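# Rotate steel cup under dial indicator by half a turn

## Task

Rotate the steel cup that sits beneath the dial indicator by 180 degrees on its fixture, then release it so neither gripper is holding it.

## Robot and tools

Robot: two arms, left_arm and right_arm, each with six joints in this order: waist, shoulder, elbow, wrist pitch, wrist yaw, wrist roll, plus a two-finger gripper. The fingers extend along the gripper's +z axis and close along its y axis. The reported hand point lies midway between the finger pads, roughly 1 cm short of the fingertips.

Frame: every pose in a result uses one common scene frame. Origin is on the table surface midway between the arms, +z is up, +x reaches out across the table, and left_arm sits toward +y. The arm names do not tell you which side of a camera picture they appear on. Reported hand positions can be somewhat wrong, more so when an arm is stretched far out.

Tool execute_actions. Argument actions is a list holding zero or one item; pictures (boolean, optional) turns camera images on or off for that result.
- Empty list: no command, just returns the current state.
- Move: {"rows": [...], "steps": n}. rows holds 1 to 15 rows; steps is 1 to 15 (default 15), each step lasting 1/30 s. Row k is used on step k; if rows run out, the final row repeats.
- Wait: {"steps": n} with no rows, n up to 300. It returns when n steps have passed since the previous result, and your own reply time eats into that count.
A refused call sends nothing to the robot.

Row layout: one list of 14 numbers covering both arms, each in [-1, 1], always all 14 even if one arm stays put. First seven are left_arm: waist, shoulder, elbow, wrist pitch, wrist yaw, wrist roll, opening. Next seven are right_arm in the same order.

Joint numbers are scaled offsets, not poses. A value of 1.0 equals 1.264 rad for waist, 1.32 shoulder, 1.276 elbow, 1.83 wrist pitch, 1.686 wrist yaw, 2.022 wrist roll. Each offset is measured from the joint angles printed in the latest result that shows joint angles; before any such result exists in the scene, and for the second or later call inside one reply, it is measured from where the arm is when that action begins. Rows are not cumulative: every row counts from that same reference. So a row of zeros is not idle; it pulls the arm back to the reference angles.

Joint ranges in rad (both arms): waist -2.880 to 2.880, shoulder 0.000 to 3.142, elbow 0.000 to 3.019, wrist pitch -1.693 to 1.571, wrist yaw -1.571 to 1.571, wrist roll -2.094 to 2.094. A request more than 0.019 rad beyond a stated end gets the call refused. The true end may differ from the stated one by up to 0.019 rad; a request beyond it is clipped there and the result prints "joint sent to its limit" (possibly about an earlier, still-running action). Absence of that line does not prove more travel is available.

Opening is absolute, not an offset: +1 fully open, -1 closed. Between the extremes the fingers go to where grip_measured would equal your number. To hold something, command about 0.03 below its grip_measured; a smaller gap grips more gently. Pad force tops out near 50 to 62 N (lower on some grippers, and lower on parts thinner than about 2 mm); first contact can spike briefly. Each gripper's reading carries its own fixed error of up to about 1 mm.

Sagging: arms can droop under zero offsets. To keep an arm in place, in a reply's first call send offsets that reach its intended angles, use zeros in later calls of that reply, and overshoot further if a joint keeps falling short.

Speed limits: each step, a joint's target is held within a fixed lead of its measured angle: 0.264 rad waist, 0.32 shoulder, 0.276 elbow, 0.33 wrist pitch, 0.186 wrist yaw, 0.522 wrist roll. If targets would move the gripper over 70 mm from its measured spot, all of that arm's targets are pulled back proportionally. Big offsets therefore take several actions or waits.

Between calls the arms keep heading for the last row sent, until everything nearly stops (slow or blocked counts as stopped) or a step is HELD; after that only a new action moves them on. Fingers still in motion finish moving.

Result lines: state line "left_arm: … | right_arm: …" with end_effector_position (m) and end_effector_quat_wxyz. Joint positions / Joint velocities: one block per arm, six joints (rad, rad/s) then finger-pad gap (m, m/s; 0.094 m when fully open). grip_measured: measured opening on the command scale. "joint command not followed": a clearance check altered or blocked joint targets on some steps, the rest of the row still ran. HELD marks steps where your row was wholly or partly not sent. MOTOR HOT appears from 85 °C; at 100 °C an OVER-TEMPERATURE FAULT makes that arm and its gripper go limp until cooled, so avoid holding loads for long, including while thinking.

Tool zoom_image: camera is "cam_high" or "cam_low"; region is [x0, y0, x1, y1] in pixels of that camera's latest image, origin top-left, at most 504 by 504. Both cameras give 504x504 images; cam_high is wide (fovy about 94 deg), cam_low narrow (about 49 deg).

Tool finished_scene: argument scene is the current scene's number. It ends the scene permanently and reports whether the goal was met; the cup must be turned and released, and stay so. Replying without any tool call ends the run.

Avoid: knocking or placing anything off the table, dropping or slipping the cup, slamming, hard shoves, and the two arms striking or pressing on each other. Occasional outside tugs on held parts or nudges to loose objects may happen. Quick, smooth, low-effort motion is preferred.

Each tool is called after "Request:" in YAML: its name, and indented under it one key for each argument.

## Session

Request:
execute_actions:
  actions: []

Scene clock: 0.00 s of 4800.00 s.
left_arm: end_effector_position=(+0.2874, +0.8433, +0.2632) grip_measured=+1.000 end_effector_quat_wxyz=(-0.142, +0.865, -0.478, +0.055) | right_arm: end_effector_position=(+0.8094, +0.2857, +0.2327) grip_measured=+1.000 end_effector_quat_wxyz=(+0.196, +0.392, +0.641, +0.629)
Joint positions: left_arm=[ 0.973  1.938  2.041 -1.399  0.136 -0.985  0.094] | right_arm=[ 0.793  2.549  2.495 -0.077 -0.054  1.81   0.094]
Joint velocities: left_arm=[ 0.005  0.005  0.002 -0.012  0.007  0.051  0.   ] | right_arm=[ 0.015 -0.005  0.012  0.002  0.022 -0.037  0.   ]
Motor temperatures (°C, as the motors report them): left_arm=[31 32 34 30 33 32] | right_arm=[32 32 35 32 31 33]

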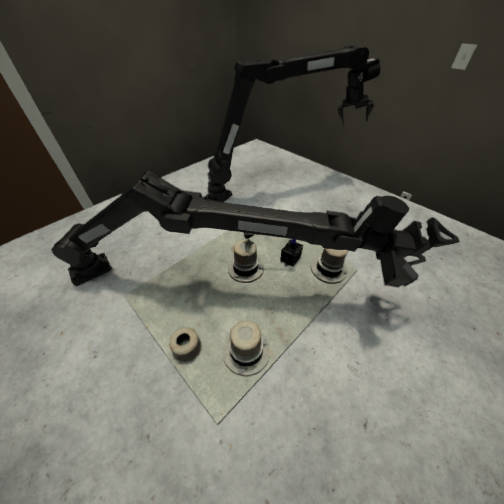

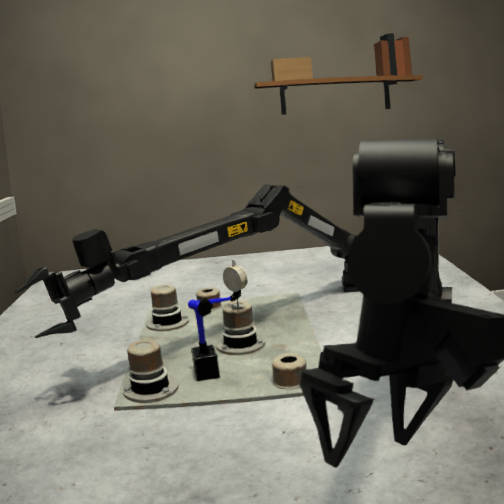

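Request:
execute_actions:
  actions:
    - {"rows": [[0,0,0,0,0,0,1,-0.01,-0.04,-0.03,0.02,-0.03,-0.06,1],[0,0,0,0,0,0,1,-0.025,-0.1,-0.08,0.04,-0.07,-0.12,1],[0,0,0,0,0,0,1,-0.04,-0.16,-0.15,0.06,-0.11,-0.18,1],[0,0,0,0,0,0,1,-0.055,-0.22,-0.22,0.08,-0.15,-0.24,1],[0,0,0,0,0,0,1,-0.07,-0.28,-0.29,0.1,-0.19,-0.3,1],[0,0,0,0,0,0,1,-0.085,-0.34,-0.36,0.12,-0.23,-0.36,1],[0,0,0,0,0,0,1,-0.1,-0.4,-0.43,0.14,-0.27,-0.42,1],[0,0,0,0,0,0,1,-0.115,-0.46,-0.5,0.16,-0.31,-0.48,1],[0,0,0,0,0,0,1,-0.13,-0.52,-0.57,0.19,-0.35,-0.54,1],[0,0,0,0,0,0,1,-0.15,-0.58,-0.64,0.21,-0.39,-0.6,1],[0,0,0,0,0,0,1,-0.165,-0.64,-0.71,0.23,-0.43,-0.66,1],[0,0,0,0,0,0,1,-0.18,-0.7,-0.78,0.25,-0.47,-0.72,1],[0,0,0,0,0,0,1,-0.195,-0.76,-0.85,0.27,-0.51,-0.78,1],[0,0,0,0,0,0,1,-0.21,-0.8,-0.93,0.3,-0.55,-0.84,1],[0,0,0,0,0,0,1,-0.225,-0.833,-1,0.315,-0.593,-0.9,1]], "steps": 15}
  pictures: false

Request:
execute_actions:
  actions:
    - {"steps": 20}

Request:
zoom_image:
  camera: "cam_low"
  region: [170, 230, 310, 370]

Scene clock: 11.17 s of 4800.00 s.
left_arm: end_effector_position=(+0.2869, +0.8422, +0.2605) grip_measured=+1.000 end_effector_quat_wxyz=(-0.139, +0.865, -0.478, +0.055) | right_arm: end_effector_position=(+0.7201, +0.2402, +0.2650) grip_measured=+1.000 end_effector_quat_wxyz=(+0.192, +0.095, +0.730, +0.649)
Joint positions: left_arm=[ 0.973  1.938  2.035 -1.399  0.136 -0.985  0.094] | right_arm=[ 0.724  2.235  1.97   0.168 -0.556  1.362  0.094]
Joint velocities: left_arm=[ 0.005  0.005 -0.007 -0.012 -0.11  -0.11   0.   ] | right_arm=[-0.317 -0.65  -0.882  0.691 -0.725 -0.711  0.   ]
Motor temperatures (°C, as the motors report them): left_arm=[31 33 37 31 33 32] | right_arm=[32 36 40 32 31 33]
Steps of this call (steps 1 to 90: nothing new was sent; then 7.67 s passed at rest; steps 91 to 105: all 15 steps of this action). Readings (joint positions):
91: left_arm=[0.973 1.938 2.040 -1.399 0.136 -0.985] | right_arm=[0.793 2.547 2.488 -0.073 -0.077 1.794]
92: left_arm=[0.973 1.938 2.039 -1.399 0.136 -0.985] | right_arm=[0.791 2.534 2.463 -0.061 -0.120 1.762]
94: left_arm=[0.973 1.938 2.037 -1.399 0.136 -0.985] | right_arm=[0.789 2.492 2.380 -0.039 -0.198 1.692]
98: left_arm=[0.973 1.938 2.035 -1.399 0.136 -0.985] | right_arm=[0.777 2.394 2.209 0.014 -0.345 1.556]
105: the state above

Scene clock: 11.83 s of 4800.00 s.
left_arm: end_effector_position=(+0.2869, +0.8422, +0.2605) grip_measured=+1.000 end_effector_quat_wxyz=(-0.139, +0.865, -0.478, +0.055) | right_arm: end_effector_position=(+0.5321, +0.0285, +0.4126) grip_measured=+1.000 end_effector_quat_wxyz=(+0.444, -0.341, +0.593, +0.579)
Joint positions: left_arm=[ 0.973  1.938  2.035 -1.399  0.136 -0.985  0.094] | right_arm=[ 0.516  1.552  1.236  0.447 -1.047  0.509  0.094]
Joint velocities: left_arm=[-0.005  0.015 -0.007 -0.022 -0.037 -0.037  0.   ] | right_arm=[-0.005 -1.07  -0.379  0.295 -0.095 -2.425  0.   ]
Motor temperatures (°C, as the motors report them): left_arm=[31 34 37 31 33 32] | right_arm=[32 36 40 32 31 33]
Steps of this call (steps 1 to 20: the robot went on to your last target). Readings (joint positions):
1: left_arm=[0.973 1.938 2.035 -1.399 0.136 -0.985] | right_arm=[0.713 2.213 1.939 0.193 -0.584 1.335]
2: left_arm=[0.973 1.938 2.035 -1.399 0.136 -0.985] | right_arm=[0.700 2.190 1.907 0.217 -0.614 1.308]
4: left_arm=[0.973 1.938 2.035 -1.399 0.136 -0.985] | right_arm=[0.673 2.142 1.838 0.262 -0.677 1.248]
8: left_arm=[0.973 1.938 2.035 -1.399 0.136 -0.985] | right_arm=[0.612 2.025 1.679 0.339 -0.823 1.108]
20: the state above

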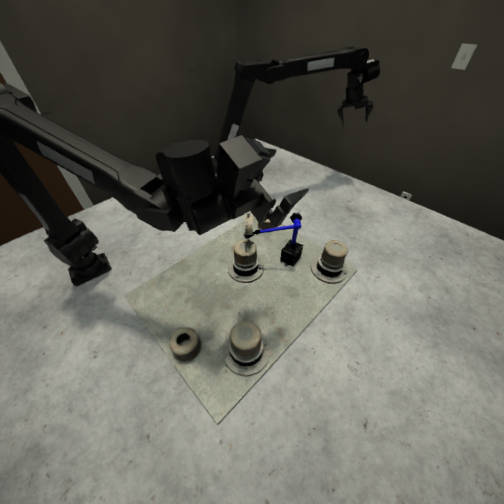

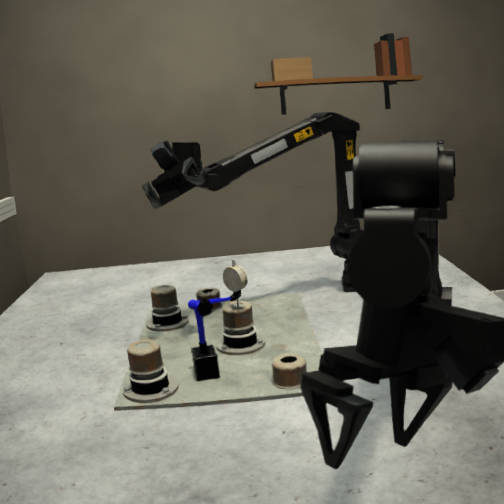

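Region (170, 230, 310, 370) of cam_low's 504x504 image, scaled by 3.600, with more detail than that image has.

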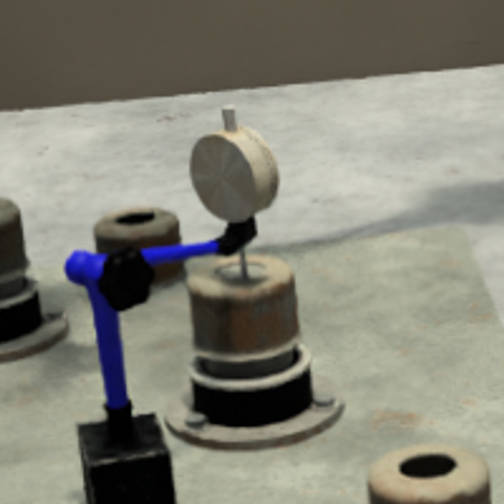

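Request:
execute_actions:
  actions:
    - {"rows": [[0,0,0.01,0,0,0,1,-0.005,-0.077,-0.03,0.04,-0.004,-0.256,1],[0,0,0.01,0,0,0,1,-0.005,-0.077,-0.06,0.055,-0.004,-0.256,1],[0,0,0.01,0,0,0,1,-0.005,-0.077,-0.1,0.07,-0.004,-0.256,1],[0,0,0.01,0,0,0,1,-0.005,-0.077,-0.14,0.09,-0.004,-0.256,1],[0,0,0.01,0,0,0,1,-0.005,-0.077,-0.185,0.11,-0.004,-0.256,1],[0,0,0.01,0,0,0,1,-0.005,-0.077,-0.23,0.13,-0.004,-0.256,1],[0,0,0.01,0,0,0,1,-0.005,-0.077,-0.275,0.15,-0.004,-0.256,1],[0,0,0.01,0,0,0,1,-0.005,-0.077,-0.32,0.17,-0.004,-0.256,1],[0,0,0.01,0,0,0,1,-0.005,-0.077,-0.365,0.19,-0.004,-0.256,1],[0,0,0.01,0,0,0,1,-0.005,-0.077,-0.41,0.21,-0.004,-0.256,1],[0,0,0.01,0,0,0,1,-0.005,-0.077,-0.45,0.225,-0.004,-0.256,1],[0,0,0.01,0,0,0,1,-0.005,-0.077,-0.48,0.24,-0.004,-0.256,1],[0,0,0.01,0,0,0,1,-0.005,-0.077,-0.505,0.25,-0.004,-0.256,1],[0,0,0.01,0,0,0,1,-0.005,-0.077,-0.522,0.253,-0.004,-0.256,1]], "steps": 15}
  pictures: false

Request:
execute_actions:
  actions:
    - {"steps": 10}
  pictures: false

Scene clock: 16.07 s of 4800.00 s.
left_arm: end_effector_position=(+0.2869, +0.8422, +0.2605) grip_measured=+1.000 end_effector_quat_wxyz=(-0.139, +0.865, -0.478, +0.055) | right_arm: end_effector_position=(+0.3848, -0.0309, +0.2125) grip_measured=+1.000 end_effector_quat_wxyz=(+0.519, -0.462, +0.543, +0.472)
Joint positions: left_arm=[ 0.973  1.938  2.035 -1.399  0.136 -0.985  0.094] | right_arm=[ 0.516  1.457  0.567  0.858 -1.055  0.004  0.094]
Joint velocities: left_arm=[-0.005  0.015 -0.012 -0.007 -0.066 -0.022  0.   ] | right_arm=[-0.005  0.122 -0.93   0.252 -0.051  0.007  0.   ]
Motor temperatures (°C, as the motors report them): left_arm=[31 34 38 31 33 32] | right_arm=[32 35 41 32 31 33]
Steps of this call (steps 1 to 45: the robot went on to your last target; steps 46 to 110: nothing new was sent; then 0.07 s passed at rest; steps 111 to 125: all 15 steps of this action). Readings (joint positions):
111: left_arm=[0.973 1.938 2.035 -1.399 0.136 -0.985] | right_arm=[0.516 1.448 1.210 0.494 -1.054 0.004]
112: left_arm=[0.973 1.938 2.035 -1.399 0.136 -0.985] | right_arm=[0.516 1.448 1.202 0.504 -1.053 0.004]
114: left_arm=[0.973 1.938 2.035 -1.399 0.136 -0.985] | right_arm=[0.516 1.443 1.156 0.549 -1.052 0.004]
118: left_arm=[0.973 1.938 2.035 -1.399 0.136 -0.985] | right_arm=[0.516 1.435 0.957 0.666 -1.052 0.004]
125: the state above

Scene clock: 16.40 s of 4800.00 s.
left_arm: end_effector_position=(+0.2869, +0.8422, +0.2605) grip_measured=+1.000 end_effector_quat_wxyz=(-0.139, +0.865, -0.478, +0.055) | right_arm: end_effector_position=(+0.3760, -0.0345, +0.2024) grip_measured=+1.000 end_effector_quat_wxyz=(+0.517, -0.461, +0.545, +0.473)
Joint positions: left_arm=[ 0.973  1.938  2.035 -1.399  0.136 -0.985  0.094] | right_arm=[ 0.516  1.462  0.535  0.888 -1.056  0.004  0.094]
Joint velocities: left_arm=[-0.015  0.005  0.007 -0.002  0.007 -0.007  0.   ] | right_arm=[-0.005 -0.005 -0.007  0.002  0.066 -0.022  0.   ]
Motor temperatures (°C, as the motors report them): left_arm=[31 34 38 31 33 32] | right_arm=[32 35 41 32 31 33]
Steps of this call (steps 1 to 10: the robot went on to your last target). Readings (joint positions):
1: left_arm=[0.973 1.938 2.035 -1.399 0.136 -0.985] | right_arm=[0.516 1.461 0.544 0.864 -1.056 0.004]
2: left_arm=[0.973 1.938 2.035 -1.399 0.136 -0.985] | right_arm=[0.516 1.463 0.533 0.867 -1.056 0.004]
4: left_arm=[0.973 1.938 2.035 -1.399 0.136 -0.985] | right_arm=[0.516 1.463 0.533 0.876 -1.056 0.004]
8: left_arm=[0.973 1.938 2.035 -1.399 0.136 -0.985] | right_arm=[0.516 1.462 0.535 0.888 -1.056 0.004]
10: the state above

Request:
execute_actions:
  actions:
    - {"rows": [[0,0,0.01,0,0,0,1,0,0.01,0.015,0.03,0,0,1],[0,0,0.01,0,0,0,1,0,0.03,0.018,0.05,0,0,1],[0,0,0.01,0,0,0,1,0,0.055,0.02,0.07,0,0,1],[0,0,0.01,0,0,0,1,0,0.085,0.022,0.092,0,0,1],[0,0,0.01,0,0,0,1,0,0.115,0.024,0.114,0,0,1],[0,0,0.01,0,0,0,1,0,0.145,0.026,0.136,0,0,1],[0,0,0.01,0,0,0,1,0,0.175,0.028,0.158,0,0,1],[0,0,0.01,0,0,0,1,0,0.205,0.03,0.18,0,0,1],[0,0,0.01,0,0,0,1,0,0.235,0.031,0.2,0,0,1],[0,0,0.01,0,0,0,1,0,0.265,0.031,0.22,0,0,1],[0,0,0.01,0,0,0,1,0,0.29,0.031,0.238,0,0,1],[0,0,0.01,0,0,0,1,0,0.312,0.031,0.252,0,0,1],[0,0,0.01,0,0,0,1,0,0.33,0.031,0.263,0,0,1],[0,0,0.01,0,0,0,1,0,0.343,0.031,0.27,0,0,1],[0,0,0.01,0,0,0,1,0,0.351,0.031,0.274,0,0,1]], "steps": 15}
  pictures: false

Request:
execute_actions:
  actions:
    - {"steps": 10}

Request:
zoom_image:
  camera: "cam_low"
  region: [170, 230, 310, 370]

Request:
zoom_image:
  camera: "cam_high"
  region: [160, 200, 300, 320]

Scene clock: 20.10 s of 4800.00 s.
left_arm: end_effector_position=(+0.2869, +0.8422, +0.2605) grip_measured=+1.000 end_effector_quat_wxyz=(-0.139, +0.865, -0.478, +0.055) | right_arm: end_effector_position=(+0.3894, -0.0290, +0.0856) grip_measured=+1.000 end_effector_quat_wxyz=(+0.520, -0.462, +0.542, +0.472)
Joint positions: left_arm=[ 0.973  1.938  2.035 -1.399  0.136 -0.985  0.094] | right_arm=[ 0.516  1.914  0.551  1.333 -1.056  0.004  0.094]
Joint velocities: left_arm=[-0.005 -0.005  0.007 -0.012  0.007 -0.037  0.   ] | right_arm=[-0.015  0.718 -0.012  0.408 -0.051 -0.037  0.   ]
Motor temperatures (°C, as the motors report them): left_arm=[31 34 38 31 33 32] | right_arm=[32 35 40 32 31 33]
Steps of this call (steps 1 to 30: the robot went on to your last target; steps 31 to 90: nothing new was sent; then 0.20 s passed at rest; steps 91 to 105: all 15 steps of this action). Readings (joint positions):
91: left_arm=[0.973 1.938 2.035 -1.399 0.136 -0.985] | right_arm=[0.516 1.463 0.535 0.895 -1.056 0.004]
92: left_arm=[0.973 1.938 2.035 -1.399 0.136 -0.985] | right_arm=[0.516 1.466 0.535 0.912 -1.056 0.004]
94: left_arm=[0.973 1.938 2.035 -1.399 0.136 -0.985] | right_arm=[0.516 1.488 0.535 0.973 -1.056 0.004]
98: left_arm=[0.973 1.938 2.035 -1.399 0.136 -0.985] | right_arm=[0.516 1.622 0.541 1.128 -1.056 0.004]
105: the state above

Scene clock: 20.43 s of 4800.00 s.
left_arm: end_effector_position=(+0.2869, +0.8422, +0.2605) grip_measured=+1.000 end_effector_quat_wxyz=(-0.139, +0.865, -0.478, +0.055) | right_arm: end_effector_position=(+0.3888, -0.0292, +0.0785) grip_measured=+1.000 end_effector_quat_wxyz=(+0.522, -0.463, +0.540, +0.471)
Joint positions: left_arm=[ 0.973  1.938  2.035 -1.399  0.136 -0.985  0.094] | right_arm=[ 0.516  1.944  0.552  1.369 -1.056  0.004  0.094]
Joint velocities: left_arm=[-0.015 -0.005 -0.007 -0.012 -0.037 -0.051  0.   ] | right_arm=[-0.005  0.005 -0.007  0.007 -0.007 -0.081  0.   ]
Motor temperatures (°C, as the motors report them): left_arm=[31 34 38 31 33 32] | right_arm=[32 35 40 32 31 33]
Steps of this call (steps 1 to 10: the robot went on to your last target). Readings (joint positions):
1: left_arm=[0.973 1.938 2.035 -1.399 0.136 -0.985] | right_arm=[0.516 1.933 0.551 1.344 -1.056 0.004]
2: left_arm=[0.973 1.938 2.035 -1.399 0.136 -0.985] | right_arm=[0.516 1.945 0.551 1.350 -1.056 0.004]
4: left_arm=[0.973 1.938 2.035 -1.399 0.136 -0.985] | right_arm=[0.516 1.949 0.551 1.357 -1.056 0.004]
8: left_arm=[0.973 1.938 2.035 -1.399 0.136 -0.985] | right_arm=[0.516 1.944 0.552 1.368 -1.056 0.004]
10: the state above

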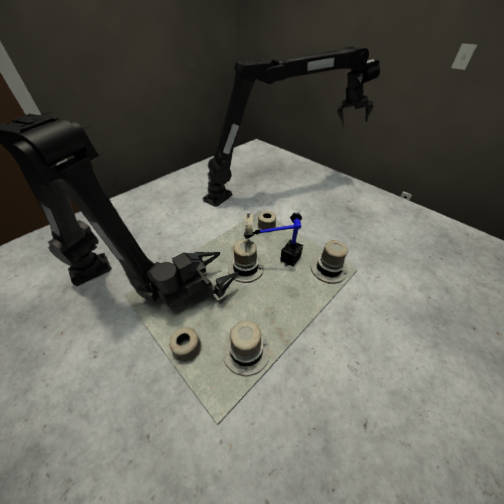

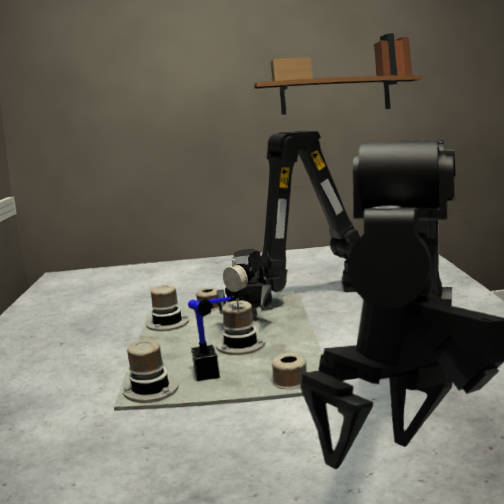

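Region (170, 230, 310, 370) of cam_low's 504x504 image, scaled by 3.600, with more detail than that image has.

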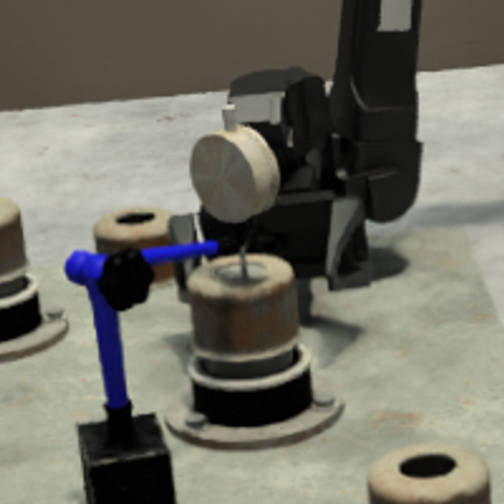

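Region (160, 200, 300, 320) of cam_high's 504x504 image, scaled by 3.600, with more detail than that image has; it fills the top 432 rows of this view, and the rest is white.

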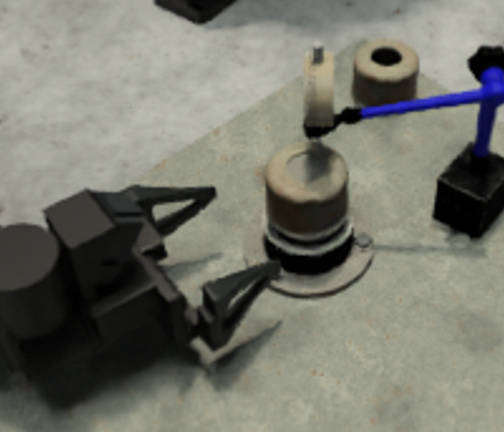

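Request:
execute_actions:
  actions:
    - {"rows": [[0,0,0.01,0,0,0,1,0.014,0,0.02,0,0,0,1],[0,0,0.01,0,0,0,1,0.024,0,0.027,-0.004,0.004,0,1],[0,0,0.01,0,0,0,1,0.035,0,0.035,-0.008,0.01,0,1],[0,0,0.01,0,0,0,1,0.047,0.002,0.043,-0.012,0.018,0,1],[0,0,0.01,0,0,0,1,0.059,0.004,0.051,-0.017,0.027,0,1],[0,0,0.01,0,0,0,1,0.071,0.007,0.059,-0.022,0.036,0,1],[0,0,0.01,0,0,0,1,0.082,0.01,0.067,-0.027,0.045,0,1],[0,0,0.01,0,0,0,1,0.093,0.012,0.075,-0.032,0.054,0,1],[0,0,0.01,0,0,0,1,0.103,0.014,0.083,-0.036,0.063,0,1],[0,0,0.01,0,0,0,1,0.112,0.016,0.091,-0.04,0.072,0,1],[0,0,0.01,0,0,0,1,0.12,0.018,0.098,-0.044,0.08,0,1],[0,0,0.01,0,0,0,1,0.127,0.019,0.104,-0.048,0.088,0,1],[0,0,0.01,0,0,0,1,0.132,0.02,0.11,-0.051,0.095,0,1],[0,0,0.01,0,0,0,1,0.132,0.02,0.11,-0.051,0.1,0,1],[0,0,0.01,0,0,0,1,0.132,0.02,0.11,-0.051,0.104,0,1]], "steps": 15}
  pictures: false

Request:
execute_actions:
  actions:
    - {"steps": 8}

Request:
zoom_image:
  camera: "cam_low"
  region: [170, 230, 310, 370]

Request:
zoom_image:
  camera: "cam_high"
  region: [160, 200, 300, 320]

Scene clock: 27.27 s of 4800.00 s.
left_arm: end_effector_position=(+0.2869, +0.8422, +0.2605) grip_measured=+1.000 end_effector_quat_wxyz=(-0.139, +0.865, -0.478, +0.055) | right_arm: end_effector_position=(+0.4004, +0.0454, +0.0915) grip_measured=+1.000 end_effector_quat_wxyz=(+0.534, -0.465, +0.530, +0.466)
Joint positions: left_arm=[ 0.973  1.938  2.035 -1.399  0.136 -0.985  0.094] | right_arm=[ 0.676  1.953  0.67   1.291 -0.89   0.004  0.094]
Joint velocities: left_arm=[-0.005 -0.005 -0.007 -0.007  0.022  0.037  0.   ] | right_arm=[ 0.171  0.034  0.095 -0.076  0.168 -0.051  0.   ]
Motor temperatures (°C, as the motors report them): left_arm=[31 35 39 31 33 32] | right_arm=[32 34 39 32 31 33]
Steps of this call (steps 1 to 30: the robot went on to your last target; steps 31 to 90: nothing new was sent; then 3.33 s passed at rest; steps 91 to 105: all 15 steps of this action). Readings (joint positions):
91: left_arm=[0.973 1.938 2.035 -1.399 0.136 -0.985] | right_arm=[0.516 1.944 0.552 1.369 -1.056 0.004]
92: left_arm=[0.973 1.938 2.035 -1.399 0.136 -0.985] | right_arm=[0.517 1.944 0.553 1.369 -1.054 0.004]
94: left_arm=[0.973 1.938 2.035 -1.399 0.136 -0.985] | right_arm=[0.525 1.944 0.561 1.365 -1.037 0.004]
98: left_arm=[0.973 1.938 2.035 -1.399 0.136 -0.985] | right_arm=[0.579 1.944 0.602 1.338 -0.979 0.004]
105: the state above

Scene clock: 27.53 s of 4800.00 s.
left_arm: end_effector_position=(+0.2869, +0.8422, +0.2605) grip_measured=+1.000 end_effector_quat_wxyz=(-0.139, +0.865, -0.478, +0.055) | right_arm: end_effector_position=(+0.4003, +0.0475, +0.0897) grip_measured=+1.000 end_effector_quat_wxyz=(+0.532, -0.464, +0.533, +0.466)
Joint positions: left_arm=[ 0.973  1.938  2.035 -1.399  0.136 -0.985  0.094] | right_arm=[ 0.681  1.956  0.672  1.286 -0.883  0.004  0.094]
Joint velocities: left_arm=[-0.005 -0.005  0.002 -0.007 -0.022  0.051  0.   ] | right_arm=[-0.005 -0.005 -0.007 -0.002 -0.022  0.007  0.   ]
Motor temperatures (°C, as the motors report them): left_arm=[31 35 39 31 33 32] | right_arm=[32 34 39 32 31 33]
Steps of this call (steps 1 to 8: the robot went on to your last target). Readings (joint positions):
1: left_arm=[0.973 1.938 2.035 -1.399 0.136 -0.985] | right_arm=[0.680 1.954 0.672 1.289 -0.886 0.004]
2: left_arm=[0.973 1.938 2.035 -1.399 0.136 -0.985] | right_arm=[0.681 1.955 0.672 1.288 -0.884 0.004]
4: left_arm=[0.973 1.938 2.035 -1.399 0.136 -0.985] | right_arm=[0.681 1.956 0.672 1.287 -0.883 0.004]
8: the state above

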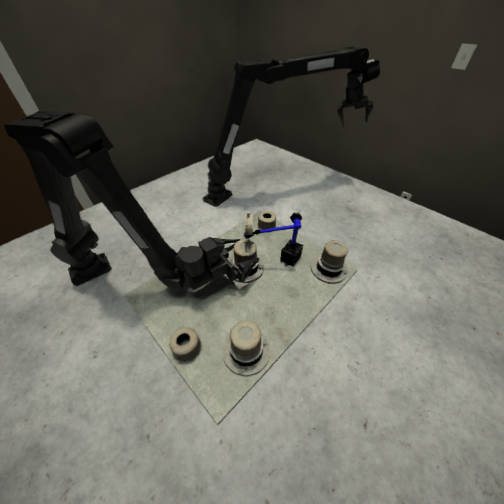

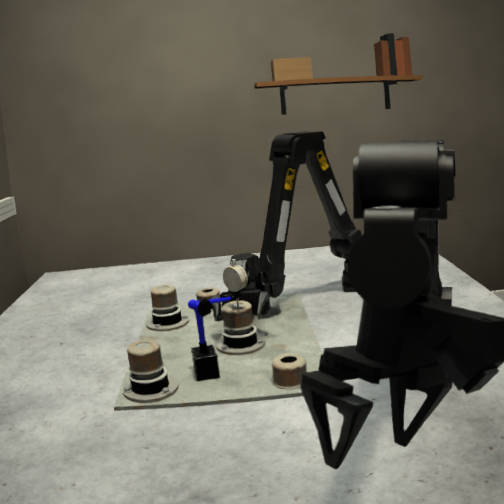

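Region (170, 230, 310, 370) of cam_low's 504x504 image, scaled by 3.600, with more detail than that image has.

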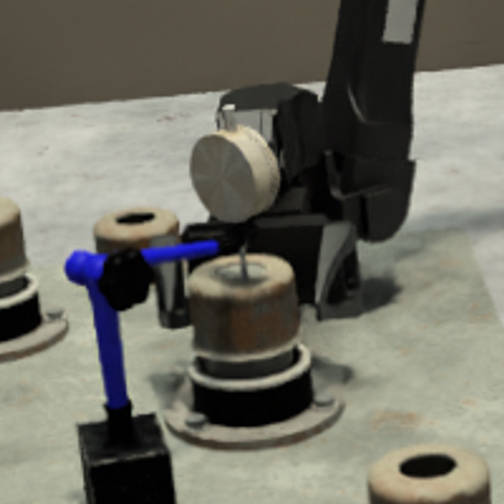

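Region (160, 200, 300, 320) of cam_high's 504x504 image, scaled by 3.600, with more detail than that image has; it fills the top 432 rows of this view, and the rest is white.

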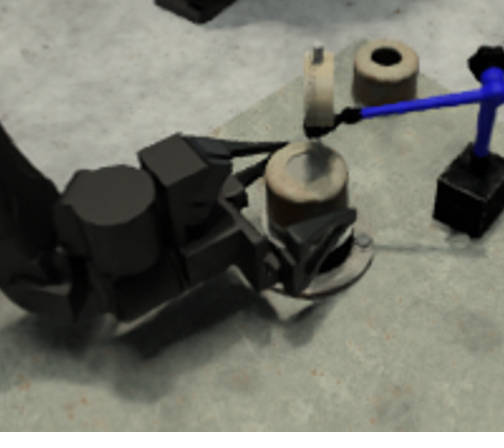

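Looks well placed. Lower slightly and close.

Request:
execute_actions:
  actions:
    - {"rows": [[0,0,0.01,0,0,0,1,0,0.016,0.01,0,0,0,0.9],[0,0,0.01,0,0,0,1,0,0.016,0.01,0,0,0,0.8],[0,0,0.01,0,0,0,1,0,0.016,0.01,0,0,0,0.72],[0,0,0.01,0,0,0,1,0,0.016,0.01,0,0,0,0.66],[0,0,0.01,0,0,0,1,0,0.016,0.01,0,0,0,0.62],[0,0,0.01,0,0,0,1,0,0.016,0.01,0,0,0,0.58],[0,0,0.01,0,0,0,1,0,0.016,0.01,0,0,0,0.55],[0,0,0.01,0,0,0,1,0,0.016,0.01,0,0,0,0.52],[0,0,0.01,0,0,0,1,0,0.016,0.01,0,0,0,0.49],[0,0,0.01,0,0,0,1,0,0.016,0.01,0,0,0,0.47],[0,0,0.01,0,0,0,1,0,0.016,0.01,0,0,0,0.45],[0,0,0.01,0,0,0,1,0,0.016,0.01,0,0,0,0.43],[0,0,0.01,0,0,0,1,0,0.016,0.01,0,0,0,0.41]], "steps": 15}
  pictures: false

Scene clock: 30.80 s of 4800.00 s.
left_arm: end_effector_position=(+0.2869, +0.8422, +0.2605) grip_measured=+1.000 end_effector_quat_wxyz=(-0.139, +0.865, -0.478, +0.055) | right_arm: end_effector_position=(+0.4015, +0.0472, +0.0866) grip_measured=+0.452 end_effector_quat_wxyz=(+0.532, -0.462, +0.537, +0.464)
Joint positions: left_arm=[ 0.973  1.938  2.035 -1.399  0.136 -0.985  0.094] | right_arm=[ 0.681  1.963  0.673  1.286 -0.875  0.004  0.068]
Joint velocities: left_arm=[-0.015 -0.015 -0.022  0.002  0.022  0.051  0.   ] | right_arm=[ 0.015 -0.024 -0.002 -0.012 -0.066 -0.022  0.   ]
Motor temperatures (°C, as the motors report them): left_arm=[31 35 39 31 33 32] | right_arm=[32 34 39 32 31 33]
Steps of this call (steps 1 to 15: the robot went on to your last target; steps 16 to 83: nothing new was sent; steps 84 to 98: all 15 steps of this action). Readings (joint positions):
84: left_arm=[0.973 1.938 2.035 -1.399 0.136 -0.985] | right_arm=[0.681 1.957 0.672 1.286 -0.883 0.004]
85: left_arm=[0.973 1.938 2.035 -1.399 0.136 -0.985] | right_arm=[0.681 1.957 0.672 1.286 -0.883 0.004]
87: left_arm=[0.973 1.938 2.035 -1.399 0.136 -0.985] | right_arm=[0.681 1.960 0.672 1.286 -0.883 0.004]
91: left_arm=[0.973 1.938 2.035 -1.399 0.136 -0.985] | right_arm=[0.681 1.963 0.672 1.286 -0.880 0.004]
98: the state above

Request:
execute_actions:
  actions:
    - {"rows": [[0,0,0.01,0,0,0,1,0.016,-0.014,-0.009,0.015,0.012,0,0.41],[0,0,0.01,0,0,0,1,0.027,-0.018,-0.021,0.021,0.042,0,0.41],[0,0,0.01,0,0,0,1,0.041,-0.022,-0.035,0.028,0.08,0,0.41],[0,0,0.01,0,0,0,1,0.057,-0.026,-0.049,0.035,0.12,0,0.41],[0,0,0.01,0,0,0,1,0.074,-0.029,-0.062,0.042,0.16,0,0.41],[0,0,0.01,0,0,0,1,0.092,-0.032,-0.072,0.047,0.202,0,0.41],[0,0,0.01,0,0,0,1,0.111,-0.035,-0.081,0.051,0.25,0,0.41],[0,0,0.01,0,0,0,1,0.131,-0.037,-0.088,0.055,0.298,0,0.41],[0,0,0.01,0,0,0,1,0.152,-0.038,-0.093,0.058,0.348,0,0.41],[0,0,0.01,0,0,0,1,0.174,-0.039,-0.097,0.059,0.398,0,0.41],[0,0,0.01,0,0,0,1,0.195,-0.039,-0.098,0.06,0.449,0,0.41],[0,0,0.01,0,0,0,1,0.216,-0.039,-0.097,0.059,0.5,0,0.41],[0,0,0.01,0,0,0,1,0.237,-0.039,-0.094,0.058,0.552,0,0.41],[0,0,0.01,0,0,0,1,0.254,-0.039,-0.091,0.057,0.605,0,0.41],[0,0,0.01,0,0,0,1,0.262,-0.039,-0.09,0.057,0.652,0,0.41]], "steps": 15}
  pictures: false

Request:
execute_actions:
  actions:
    - {"steps": 6}
  pictures: false

Scene clock: 35.20 s of 4800.00 s.
left_arm: end_effector_position=(+0.2869, +0.8422, +0.2605) grip_measured=+1.000 end_effector_quat_wxyz=(-0.139, +0.865, -0.478, +0.055) | right_arm: end_effector_position=(+0.4065, +0.0445, +0.0878) grip_measured=+0.452 end_effector_quat_wxyz=(+0.665, -0.236, +0.665, +0.242)
Joint positions: left_arm=[ 0.973  1.938  2.035 -1.399  0.136 -0.985  0.094] | right_arm=[0.967 1.926 0.554 1.375 0.149 0.007 0.068]
Joint velocities: left_arm=[-0.005 -0.015 -0.002 -0.007  0.022  0.007  0.   ] | right_arm=[ 0.708 -0.005  0.076  0.002  2.278 -0.066 -0.002]
Motor temperatures (°C, as the motors report them): left_arm=[31 35 39 31 33 32] | right_arm=[32 34 38 32 31 33]
Steps of this call (steps 1 to 15: the robot went on to your last target; steps 16 to 90: nothing new was sent; then 0.90 s passed at rest; steps 91 to 105: all 15 steps of this action). Readings (joint positions):
91: left_arm=[0.973 1.938 2.035 -1.399 0.136 -0.985] | right_arm=[0.681 1.963 0.672 1.288 -0.869 0.004]
92: left_arm=[0.973 1.938 2.035 -1.399 0.136 -0.985] | right_arm=[0.685 1.962 0.667 1.294 -0.849 0.004]
94: left_arm=[0.973 1.938 2.035 -1.399 0.136 -0.985] | right_arm=[0.708 1.954 0.640 1.315 -0.745 0.004]
98: left_arm=[0.973 1.938 2.035 -1.399 0.136 -0.985] | right_arm=[0.787 1.935 0.583 1.352 -0.445 0.004]
105: the state above

Scene clock: 35.40 s of 4800.00 s.
left_arm: end_effector_position=(+0.2869, +0.8422, +0.2605) grip_measured=+1.000 end_effector_quat_wxyz=(-0.139, +0.865, -0.478, +0.055) | right_arm: end_effector_position=(+0.4065, +0.0446, +0.0889) grip_measured=+0.452 end_effector_quat_wxyz=(+0.672, -0.218, +0.671, +0.225)
Joint positions: left_arm=[ 0.973  1.938  2.035 -1.399  0.136 -0.985  0.094] | right_arm=[0.992 1.926 0.559 1.374 0.226 0.007 0.068]
Joint velocities: left_arm=[-0.024 -0.005 -0.002  0.012 -0.007 -0.037  0.   ] | right_arm=[-0.005 -0.005 -0.007 -0.012 -0.037 -0.022  0.   ]
Motor temperatures (°C, as the motors report them): left_arm=[31 35 39 31 33 32] | right_arm=[32 34 38 32 31 33]
Steps of this call (steps 1 to 6: the robot went on to your last target). Readings (joint positions):
1: left_arm=[0.973 1.938 2.035 -1.399 0.136 -0.985] | right_arm=[0.986 1.926 0.557 1.375 0.205 0.007]
2: left_arm=[0.973 1.938 2.035 -1.399 0.136 -0.985] | right_arm=[0.992 1.926 0.559 1.374 0.225 0.007]
4: left_arm=[0.973 1.938 2.035 -1.399 0.136 -0.985] | right_arm=[0.992 1.926 0.559 1.374 0.226 0.007]
6: the state above

Request:
execute_actions:
  actions:
    - {"rows": [[0,0,0.01,0,0,0,1,0.018,0.009,0.018,-0.008,0.014,0,0.41],[0,0,0.01,0,0,0,1,0.033,0.011,0.023,-0.011,0.046,0,0.41],[0,0,0.01,0,0,0,1,0.049,0.013,0.029,-0.015,0.085,0,0.41],[0,0,0.01,0,0,0,1,0.066,0.016,0.037,-0.02,0.126,0,0.41],[0,0,0.01,0,0,0,1,0.083,0.019,0.046,-0.025,0.168,0,0.41],[0,0,0.01,0,0,0,1,0.098,0.022,0.057,-0.03,0.209,0,0.41],[0,0,0.01,0,0,0,1,0.113,0.026,0.069,-0.036,0.251,0,0.41],[0,0,0.01,0,0,0,1,0.127,0.03,0.083,-0.043,0.293,0,0.41],[0,0,0.01,0,0,0,1,0.14,0.035,0.098,-0.05,0.335,0,0.41],[0,0,0.01,0,0,0,1,0.152,0.04,0.115,-0.058,0.377,0,0.41],[0,0,0.01,0,0,0,1,0.162,0.046,0.133,-0.066,0.42,0,0.41],[0,0,0.01,0,0,0,1,0.171,0.052,0.152,-0.075,0.463,0,0.41],[0,0,0.01,0,0,0,1,0.179,0.058,0.171,-0.084,0.507,0,0.41],[0,0,0.01,0,0,0,1,0.185,0.064,0.189,-0.092,0.552,0,0.41],[0,0,0.01,0,0,0,1,0.189,0.069,0.202,-0.098,0.598,0,0.41]], "steps": 15}
  pictures: false

Request:
execute_actions:
  actions:
    - {"steps": 8}
  pictures: false

Request:
execute_actions:
  actions:
    - {"rows": [[0,0,0,0,0,0,1,0,0,0.012,0,0,0,0.6],[0,0,0,0,0,0,1,0,0,0.012,0,0,0,0.8],[0,0,0,0,0,0,1,0,0,0.012,0,0,0,1]], "steps": 8}

Request:
zoom_image:
  camera: "cam_high"
  region: [160, 200, 300, 320]

Scene clock: 41.77 s of 4800.00 s.
left_arm: end_effector_position=(+0.2869, +0.8422, +0.2605) grip_measured=+1.000 end_effector_quat_wxyz=(-0.139, +0.865, -0.478, +0.055) | right_arm: end_effector_position=(+0.4088, +0.0391, +0.0868) grip_measured=+0.452 end_effector_quat_wxyz=(+0.706, +0.029, +0.707, -0.021)
Joint positions: left_arm=[ 0.973  1.938  2.035 -1.399  0.136 -0.985  0.094] | right_arm=[1.207 1.996 0.765 1.228 1.15  0.013 0.068]
Joint velocities: left_arm=[ 0.005 -0.005 -0.017 -0.012 -0.081 -0.066  0.   ] | right_arm=[ 0.298  0.298  0.764 -0.422  2.029  0.007 -0.   ]
Motor temperatures (°C, as the motors report them): left_arm=[31 35 39 31 33 32] | right_arm=[32 34 38 32 31 33]
Steps of this call (steps 1 to 30: the robot went on to your last target; steps 31 to 90: nothing new was sent; then 2.87 s passed at rest; steps 91 to 105: all 15 steps of this action). Readings (joint positions):
91: left_arm=[0.973 1.938 2.035 -1.399 0.136 -0.985] | right_arm=[0.992 1.927 0.560 1.370 0.233 0.007]
92: left_arm=[0.973 1.938 2.035 -1.399 0.136 -0.985] | right_arm=[0.998 1.928 0.562 1.368 0.253 0.008]
94: left_arm=[0.973 1.938 2.035 -1.399 0.136 -0.985] | right_arm=[1.031 1.931 0.572 1.358 0.363 0.009]
98: left_arm=[0.973 1.938 2.035 -1.399 0.136 -0.985] | right_arm=[1.110 1.945 0.619 1.325 0.650 0.010]
105: the state above

Scene clock: 42.03 s of 4800.00 s.
left_arm: end_effector_position=(+0.2869, +0.8422, +0.2605) grip_measured=+1.000 end_effector_quat_wxyz=(-0.139, +0.865, -0.478, +0.055) | right_arm: end_effector_position=(+0.4090, +0.0390, +0.0864) grip_measured=+0.452 end_effector_quat_wxyz=(+0.705, +0.054, +0.705, -0.046)
Joint positions: left_arm=[ 0.973  1.938  2.035 -1.399  0.136 -0.985  0.094] | right_arm=[1.217 2.01  0.798 1.21  1.23  0.013 0.068]
Joint velocities: left_arm=[-0.015 -0.005  0.002  0.007 -0.051 -0.007  0.   ] | right_arm=[ 0.005 -0.005 -0.022  0.002  0.051 -0.007 -0.001]
Motor temperatures (°C, as the motors report them): left_arm=[31 35 39 31 33 32] | right_arm=[32 34 38 32 31 33]
Steps of this call (steps 1 to 8: the robot went on to your last target). Readings (joint positions):
1: left_arm=[0.973 1.938 2.035 -1.399 0.136 -0.985] | right_arm=[1.214 2.005 0.786 1.216 1.201 0.013]
2: left_arm=[0.973 1.938 2.035 -1.399 0.136 -0.985] | right_arm=[1.217 2.009 0.796 1.213 1.225 0.013]
4: left_arm=[0.973 1.938 2.035 -1.399 0.136 -0.985] | right_arm=[1.217 2.010 0.798 1.210 1.230 0.013]
8: the state above

Scene clock: 42.30 s of 4800.00 s.
left_arm: end_effector_position=(+0.2864, +0.8410, +0.2576) grip_measured=+1.000 end_effector_quat_wxyz=(-0.136, +0.866, -0.478, +0.056) | right_arm: end_effector_position=(+0.4090, +0.0390, +0.0864) grip_measured=+0.999 end_effector_quat_wxyz=(+0.705, +0.054, +0.705, -0.046)
Joint positions: left_arm=[ 0.973  1.938  2.028 -1.399  0.136 -0.985  0.094] | right_arm=[1.217 2.01  0.798 1.21  1.23  0.013 0.094]
Joint velocities: left_arm=[-0.015 -0.005 -0.022  0.022  0.022  0.051  0.   ] | right_arm=[-0.005 -0.024 -0.017  0.007 -0.007  0.037 -0.   ]
Motor temperatures (°C, as the motors report them): left_arm=[31 35 39 31 33 32] | right_arm=[32 34 38 32 31 33]
Steps of this call (steps 1 to 8: all 8 steps of this action). Readings (joint positions):
1: left_arm=[0.973 1.938 2.034 -1.399 0.136 -0.985] | right_arm=[1.217 2.010 0.798 1.210 1.230 0.013]
2: left_arm=[0.973 1.938 2.033 -1.399 0.136 -0.985] | right_arm=[1.217 2.010 0.798 1.210 1.230 0.013]
4: left_arm=[0.973 1.938 2.030 -1.399 0.136 -0.985] | right_arm=[1.217 2.010 0.798 1.210 1.230 0.013]
8: the state above

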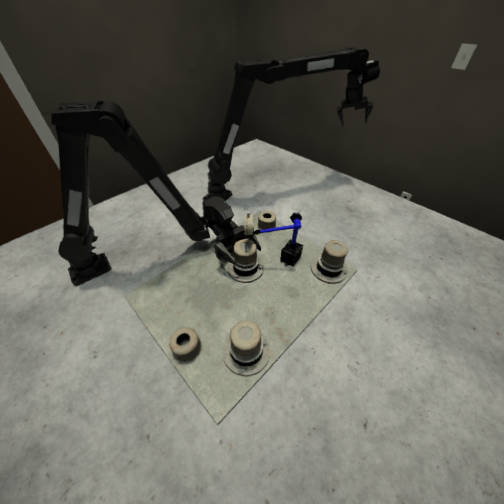

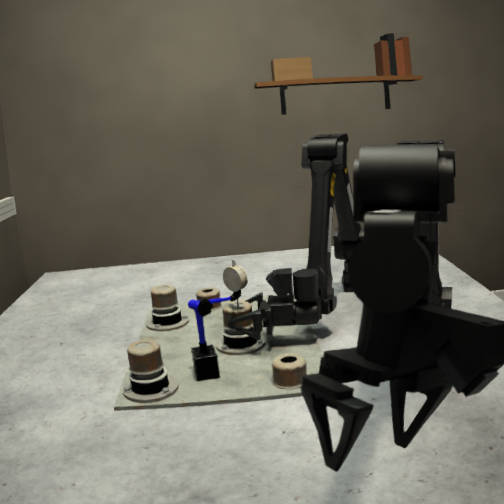

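Region (160, 200, 300, 320) of cam_high's 504x504 image, scaled by 3.600, with more detail than that image has; it fills the top 432 rows of this view, and the rest is white.

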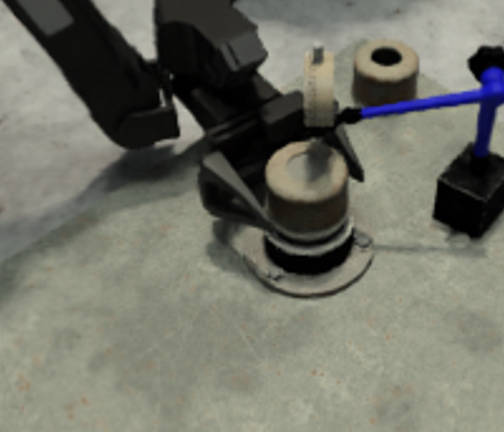

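Request:
execute_actions:
  actions: []

Scene clock: 48.90 s of 4800.00 s.
left_arm: end_effector_position=(+0.2864, +0.8410, +0.2576) grip_measured=+1.000 end_effector_quat_wxyz=(-0.136, +0.866, -0.478, +0.056) | right_arm: end_effector_position=(+0.4090, +0.0390, +0.0864) grip_measured=+0.999 end_effector_quat_wxyz=(+0.705, +0.054, +0.705, -0.046)
Joint positions: left_arm=[ 0.973  1.938  2.028 -1.399  0.136 -0.985  0.094] | right_arm=[1.217 2.01  0.798 1.21  1.23  0.013 0.094]
Joint velocities: left_arm=[-0.005 -0.024  0.002 -0.002 -0.081 -0.007  0.   ] | right_arm=[-0.005 -0.015 -0.012  0.007 -0.007  0.022 -0.001]
Motor temperatures (°C, as the motors report them): left_arm=[31 35 39 31 33 32] | right_arm=[32 34 38 32 31 33]
Steps of this call (steps 1 to 15: the robot went on to your last target; steps 16 to 90: nothing new was sent; then 3.60 s passed at rest). Readings (joint positions):
1: left_arm=[0.973 1.938 2.028 -1.399 0.136 -0.985] | right_arm=[1.217 2.010 0.798 1.210 1.230 0.013]
2: left_arm=[0.973 1.938 2.028 -1.399 0.136 -0.985] | right_arm=[1.217 2.010 0.798 1.210 1.230 0.013]
4: left_arm=[0.973 1.938 2.028 -1.399 0.136 -0.985] | right_arm=[1.217 2.010 0.798 1.210 1.230 0.013]
8: left_arm=[0.973 1.938 2.028 -1.399 0.136 -0.985] | right_arm=[1.217 2.010 0.798 1.210 1.230 0.013]
90: the state above
All arms were judged still, so your last target was given up. Only a new action makes them travel on or press farther. Fingers that are still opening or closing keep moving.

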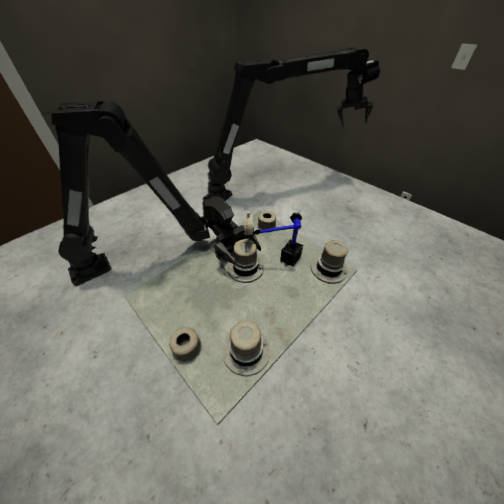

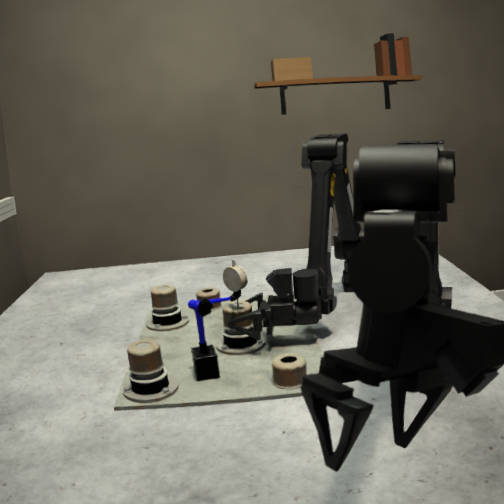

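Request:
execute_actions:
  actions:
    - {"rows":[[0,0,0.01,0,0,0,1,-0.009,-0.016,-0.015,0.016,0,0,1],[0,0,0.01,0,0,0,1,-0.013,-0.022,-0.030,0.022,0,0,1],[0,0,0.01,0,0,0,1,-0.018,-0.027,-0.044,0.028,-0.027,0,1],[0,0,0.01,0,0,0,1,-0.024,-0.032,-0.058,0.034,-0.055,0,1],[0,0,0.01,0,0,0,1,-0.030,-0.037,-0.071,0.039,-0.083,0,1],[0,0,0.01,0,0,0,1,-0.037,-0.041,-0.083,0.044,-0.111,0,1],[0,0,0.01,0,0,0,1,-0.045,-0.045,-0.095,0.050,-0.140,0,1],[0,0,0.01,0,0,0,1,-0.053,-0.049,-0.106,0.055,-0.169,0,1],[0,0,0.01,0,0,0,1,-0.062,-0.052,-0.117,0.060,-0.199,0,1],[0,0,0.01,0,0,0,1,-0.072,-0.055,-0.127,0.064,-0.229,0,1],[0,0,0.01,0,0,0,1,-0.082,-0.058,-0.137,0.069,-0.260,0,1],[0,0,0.01,0,0,0,1,-0.093,-0.060,-0.146,0.074,-0.291,0,1],[0,0,0.01,0,0,0,1,-0.103,-0.062,-0.154,0.078,-0.322,0,1],[0,0,0.01,0,0,0,1,-0.103,-0.062,-0.154,0.078,-0.354,0,1],[0,0,0.01,0,0,0,1,-0.103,-0.062,-0.154,0.078,-0.387,0,1]],"steps":15}
  pictures: false

Request:
execute_actions:
  actions:
    - {"steps":8}
  pictures: false

Scene clock: 55.60 s of 4800.00 s.
left_arm: end_effector_position=(+0.2864, +0.8410, +0.2576) grip_measured=+1.000 end_effector_quat_wxyz=(-0.136, +0.866, -0.478, +0.056) | right_arm: end_effector_position=(+0.4066, +0.0390, +0.0812) grip_measured=+0.999 end_effector_quat_wxyz=(+0.691, -0.122, +0.702, +0.122)
Joint positions: left_arm=[ 0.973  1.938  2.028 -1.399  0.136 -0.985  0.094] | right_arm=[1.103 1.948 0.604 1.326 0.627 0.013 0.094]
Joint velocities: left_arm=[-0.015 -0.005  0.012  0.012 -0.007  0.007  0.   ] | right_arm=[-0.357 -0.073 -0.173  0.095 -1.297  0.022  0.   ]
Motor temperatures (°C, as the motors report them): left_arm=[31 36 39 31 33 32] | right_arm=[32 34 38 32 31 33]
Steps of this call (steps 1 to 90: nothing new was sent; then 3.20 s passed at rest; steps 91 to 105: all 15 steps of this action). Readings (joint positions):
91: left_arm=[0.973 1.938 2.028 -1.399 0.136 -0.985] | right_arm=[1.217 2.010 0.796 1.212 1.230 0.013]
92: left_arm=[0.973 1.938 2.028 -1.399 0.136 -0.985] | right_arm=[1.217 2.009 0.791 1.216 1.230 0.013]
94: left_arm=[0.973 1.938 2.028 -1.399 0.136 -0.985] | right_arm=[1.215 2.002 0.763 1.233 1.171 0.013]
98: left_arm=[0.973 1.938 2.028 -1.399 0.136 -0.985] | right_arm=[1.194 1.979 0.687 1.270 0.987 0.013]
105: the state above

Scene clock: 55.87 s of 4800.00 s.
left_arm: end_effector_position=(+0.2864, +0.8410, +0.2576) grip_measured=+1.000 end_effector_quat_wxyz=(-0.136, +0.866, -0.478, +0.056) | right_arm: end_effector_position=(+0.4082, +0.0402, +0.0818) grip_measured=+0.999 end_effector_quat_wxyz=(+0.689, -0.133, +0.699, +0.134)
Joint positions: left_arm=[ 0.973  1.938  2.028 -1.399  0.136 -0.985  0.094] | right_arm=[1.089 1.947 0.6   1.33  0.58  0.013 0.094]
Joint velocities: left_arm=[-0.005 -0.015 -0.002  0.007 -0.022  0.022  0.   ] | right_arm=[-0.005 -0.015 -0.027  0.007  0.007 -0.037  0.001]
Motor temperatures (°C, as the motors report them): left_arm=[31 36 39 31 33 32] | right_arm=[32 34 38 32 31 33]
Steps of this call (steps 1 to 8: the robot went on to your last target). Readings (joint positions):
1: left_arm=[0.973 1.938 2.028 -1.399 0.136 -0.985] | right_arm=[1.095 1.947 0.601 1.328 0.599 0.013]
2: left_arm=[0.973 1.938 2.028 -1.399 0.136 -0.985] | right_arm=[1.090 1.947 0.600 1.329 0.588 0.013]
4: left_arm=[0.973 1.938 2.028 -1.399 0.136 -0.985] | right_arm=[1.089 1.947 0.600 1.330 0.582 0.013]
8: the state above

Request:
execute_actions:
  actions:
    - {"rows":[[0,0,0.01,0,0,0,1,-0.016,-0.018,-0.006,0.018,0,0,1],[0,0,0.01,0,0,0,1,-0.027,-0.021,-0.012,0.023,0,0,1],[0,0,0.01,0,0,0,1,-0.038,-0.024,-0.018,0.027,-0.031,0,1],[0,0,0.01,0,0,0,1,-0.050,-0.027,-0.023,0.031,-0.062,0,1],[0,0,0.01,0,0,0,1,-0.063,-0.029,-0.027,0.034,-0.094,0,1],[0,0,0.01,0,0,0,1,-0.075,-0.031,-0.030,0.036,-0.127,0,1],[0,0,0.01,0,0,0,1,-0.089,-0.031,-0.033,0.037,-0.160,0,1],[0,0,0.01,0,0,0,1,-0.102,-0.031,-0.035,0.037,-0.193,0,1],[0,0,0.01,0,0,0,1,-0.117,-0.031,-0.036,0.037,-0.227,0,1],[0,0,0.01,0,0,0,1,-0.131,-0.031,-0.036,0.037,-0.261,0,1],[0,0,0.01,0,0,0,1,-0.146,-0.031,-0.036,0.037,-0.296,0,1],[0,0,0.01,0,0,0,1,-0.161,-0.031,-0.036,0.037,-0.332,0,1],[0,0,0.01,0,0,0,1,-0.175,-0.031,-0.036,0.037,-0.368,0,1],[0,0,0.01,0,0,0,1,-0.175,-0.031,-0.036,0.037,-0.405,0,1],[0,0,0.01,0,0,0,1,-0.175,-0.031,-0.036,0.037,-0.442,0,1]],"steps":15}
  pictures: false

Request:
execute_actions:
  actions:
    - {"steps":8}
  pictures: false

Scene clock: 61.23 s of 4800.00 s.
left_arm: end_effector_position=(+0.2864, +0.8410, +0.2576) grip_measured=+1.000 end_effector_quat_wxyz=(-0.136, +0.866, -0.478, +0.056) | right_arm: end_effector_position=(+0.4100, +0.0441, +0.0904) grip_measured=+0.999 end_effector_quat_wxyz=(+0.644, -0.290, +0.641, +0.300)
Joint positions: left_arm=[ 0.973  1.938  2.028 -1.399  0.136 -0.985  0.094] | right_arm=[ 0.88   1.924  0.558  1.375 -0.109  0.013  0.094]
Joint velocities: left_arm=[-0.015 -0.005  0.012 -0.017 -0.051  0.007  0.   ] | right_arm=[-0.415 -0.005 -0.002 -0.007 -1.487 -0.022  0.001]
Motor temperatures (°C, as the motors report them): left_arm=[31 36 40 31 33 32] | right_arm=[32 34 37 32 31 33]
Steps of this call (steps 1 to 30: the robot went on to your last target; steps 31 to 90: nothing new was sent; then 1.87 s passed at rest; steps 91 to 105: all 15 steps of this action). Readings (joint positions):
91: left_arm=[0.973 1.938 2.028 -1.399 0.136 -0.985] | right_arm=[1.089 1.947 0.600 1.332 0.580 0.013]
92: left_arm=[0.973 1.938 2.028 -1.399 0.136 -0.985] | right_arm=[1.088 1.946 0.598 1.336 0.580 0.013]
94: left_arm=[0.973 1.938 2.028 -1.399 0.136 -0.985] | right_arm=[1.076 1.943 0.588 1.350 0.513 0.013]
98: left_arm=[0.973 1.938 2.028 -1.399 0.136 -0.985] | right_arm=[1.017 1.929 0.563 1.371 0.302 0.013]
105: the state above

Scene clock: 61.50 s of 4800.00 s.
left_arm: end_effector_position=(+0.2864, +0.8410, +0.2576) grip_measured=+1.000 end_effector_quat_wxyz=(-0.136, +0.866, -0.478, +0.056) | right_arm: end_effector_position=(+0.4081, +0.0448, +0.0904) grip_measured=+0.999 end_effector_quat_wxyz=(+0.638, -0.303, +0.635, +0.313)
Joint positions: left_arm=[ 0.973  1.938  2.028 -1.399  0.136 -0.985  0.094] | right_arm=[ 0.866  1.924  0.558  1.375 -0.163  0.013  0.094]
Joint velocities: left_arm=[-0.005  0.005  0.007 -0.017 -0.051 -0.051  0.   ] | right_arm=[-0.005 -0.005 -0.002  0.007 -0.022 -0.037  0.   ]
Motor temperatures (°C, as the motors report them): left_arm=[31 36 40 31 33 32] | right_arm=[32 34 37 32 31 33]
Steps of this call (steps 1 to 8: the robot went on to your last target). Readings (joint positions):
1: left_arm=[0.973 1.938 2.028 -1.399 0.136 -0.985] | right_arm=[0.871 1.924 0.558 1.375 -0.142 0.013]
2: left_arm=[0.973 1.938 2.028 -1.399 0.136 -0.985] | right_arm=[0.867 1.924 0.558 1.375 -0.154 0.013]
4: left_arm=[0.973 1.938 2.028 -1.399 0.136 -0.985] | right_arm=[0.866 1.924 0.558 1.375 -0.162 0.013]
8: the state above

Request:
execute_actions:
  actions:
    - {"rows":[[0,0,0.01,0,0,0,1,-0.019,0.010,0.022,-0.008,0,0,1],[0,0,0.01,0,0,0,1,-0.033,0.012,0.026,-0.011,0,0,1],[0,0,0.01,0,0,0,1,-0.047,0.014,0.030,-0.013,-0.037,0,1],[0,0,0.01,0,0,0,1,-0.059,0.016,0.035,-0.016,-0.074,0,1],[0,0,0.01,0,0,0,1,-0.072,0.018,0.041,-0.020,-0.110,0,1],[0,0,0.01,0,0,0,1,-0.083,0.020,0.048,-0.023,-0.144,0,1],[0,0,0.01,0,0,0,1,-0.094,0.022,0.055,-0.027,-0.179,0,1],[0,0,0.01,0,0,0,1,-0.105,0.025,0.062,-0.031,-0.212,0,1],[0,0,0.01,0,0,0,1,-0.115,0.027,0.070,-0.035,-0.244,0,1],[0,0,0.01,0,0,0,1,-0.125,0.030,0.079,-0.040,-0.276,0,1],[0,0,0.01,0,0,0,1,-0.134,0.032,0.088,-0.045,-0.306,0,1],[0,0,0.01,0,0,0,1,-0.142,0.035,0.098,-0.050,-0.337,0,1],[0,0,0.01,0,0,0,1,-0.149,0.038,0.108,-0.055,-0.366,0,1],[0,0,0.01,0,0,0,1,-0.149,0.038,0.108,-0.055,-0.394,0,1],[0,0,0.01,0,0,0,1,-0.149,0.038,0.108,-0.055,-0.423,0,1]],"steps":15}
  pictures: false

Request:
execute_actions:
  actions:
    - {"steps":8}

Scene clock: 67.63 s of 4800.00 s.
left_arm: end_effector_position=(+0.2864, +0.8410, +0.2576) grip_measured=+1.000 end_effector_quat_wxyz=(-0.136, +0.866, -0.478, +0.056) | right_arm: end_effector_position=(+0.4052, +0.0472, +0.0875) grip_measured=+0.999 end_effector_quat_wxyz=(+0.540, -0.449, +0.547, +0.456)
Joint positions: left_arm=[ 0.973  1.938  2.028 -1.399  0.136 -0.985  0.094] | right_arm=[ 0.687  1.959  0.667  1.29  -0.831  0.013  0.094]
Joint velocities: left_arm=[ 0.005 -0.005  0.007 -0.007 -0.022 -0.037  0.   ] | right_arm=[-0.2    0.063  0.217 -0.1   -1.194  0.051  0.   ]
Motor temperatures (°C, as the motors report them): left_arm=[31 36 40 31 33 32] | right_arm=[32 34 37 32 31 33]
Steps of this call (steps 1 to 30: the robot went on to your last target; steps 31 to 90: nothing new was sent; then 2.63 s passed at rest; steps 91 to 105: all 15 steps of this action). Readings (joint positions):
91: left_arm=[0.973 1.938 2.028 -1.399 0.136 -0.985] | right_arm=[0.866 1.924 0.558 1.374 -0.163 0.013]
92: left_arm=[0.973 1.938 2.028 -1.399 0.136 -0.985] | right_arm=[0.864 1.924 0.558 1.373 -0.163 0.013]
94: left_arm=[0.973 1.938 2.028 -1.399 0.136 -0.985] | right_arm=[0.848 1.925 0.564 1.365 -0.243 0.013]
98: left_arm=[0.973 1.938 2.028 -1.399 0.136 -0.985] | right_arm=[0.784 1.936 0.593 1.342 -0.472 0.013]
105: the state above

Scene clock: 67.90 s of 4800.00 s.
left_arm: end_effector_position=(+0.2864, +0.8410, +0.2576) grip_measured=+1.000 end_effector_quat_wxyz=(-0.136, +0.866, -0.478, +0.056) | right_arm: end_effector_position=(+0.4022, +0.0477, +0.0878) grip_measured=+0.999 end_effector_quat_wxyz=(+0.531, -0.459, +0.538, +0.466)
Joint positions: left_arm=[ 0.973  1.938  2.028 -1.399  0.136 -0.985  0.094] | right_arm=[ 0.682  1.961  0.674  1.286 -0.874  0.013  0.094]
Joint velocities: left_arm=[-0.005 -0.005 -0.007  0.007  0.007  0.007  0.   ] | right_arm=[-0.005 -0.015 -0.002  0.012 -0.007 -0.007 -0.   ]
Motor temperatures (°C, as the motors report them): left_arm=[31 36 40 31 33 32] | right_arm=[32 34 37 32 31 33]
Steps of this call (steps 1 to 8: the robot went on to your last target). Readings (joint positions):
1: left_arm=[0.973 1.938 2.028 -1.399 0.136 -0.985] | right_arm=[0.683 1.961 0.673 1.288 -0.857 0.013]
2: left_arm=[0.973 1.938 2.028 -1.399 0.136 -0.985] | right_arm=[0.682 1.961 0.674 1.287 -0.866 0.013]
4: left_arm=[0.973 1.938 2.028 -1.399 0.136 -0.985] | right_arm=[0.682 1.961 0.674 1.286 -0.873 0.013]
8: the state above

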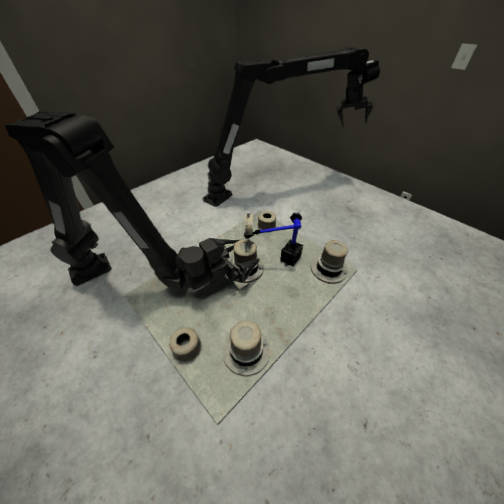

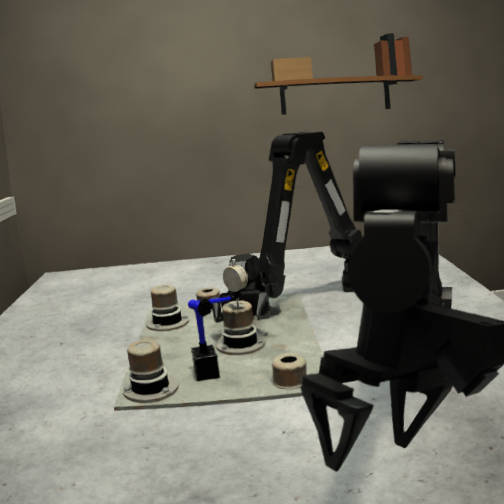

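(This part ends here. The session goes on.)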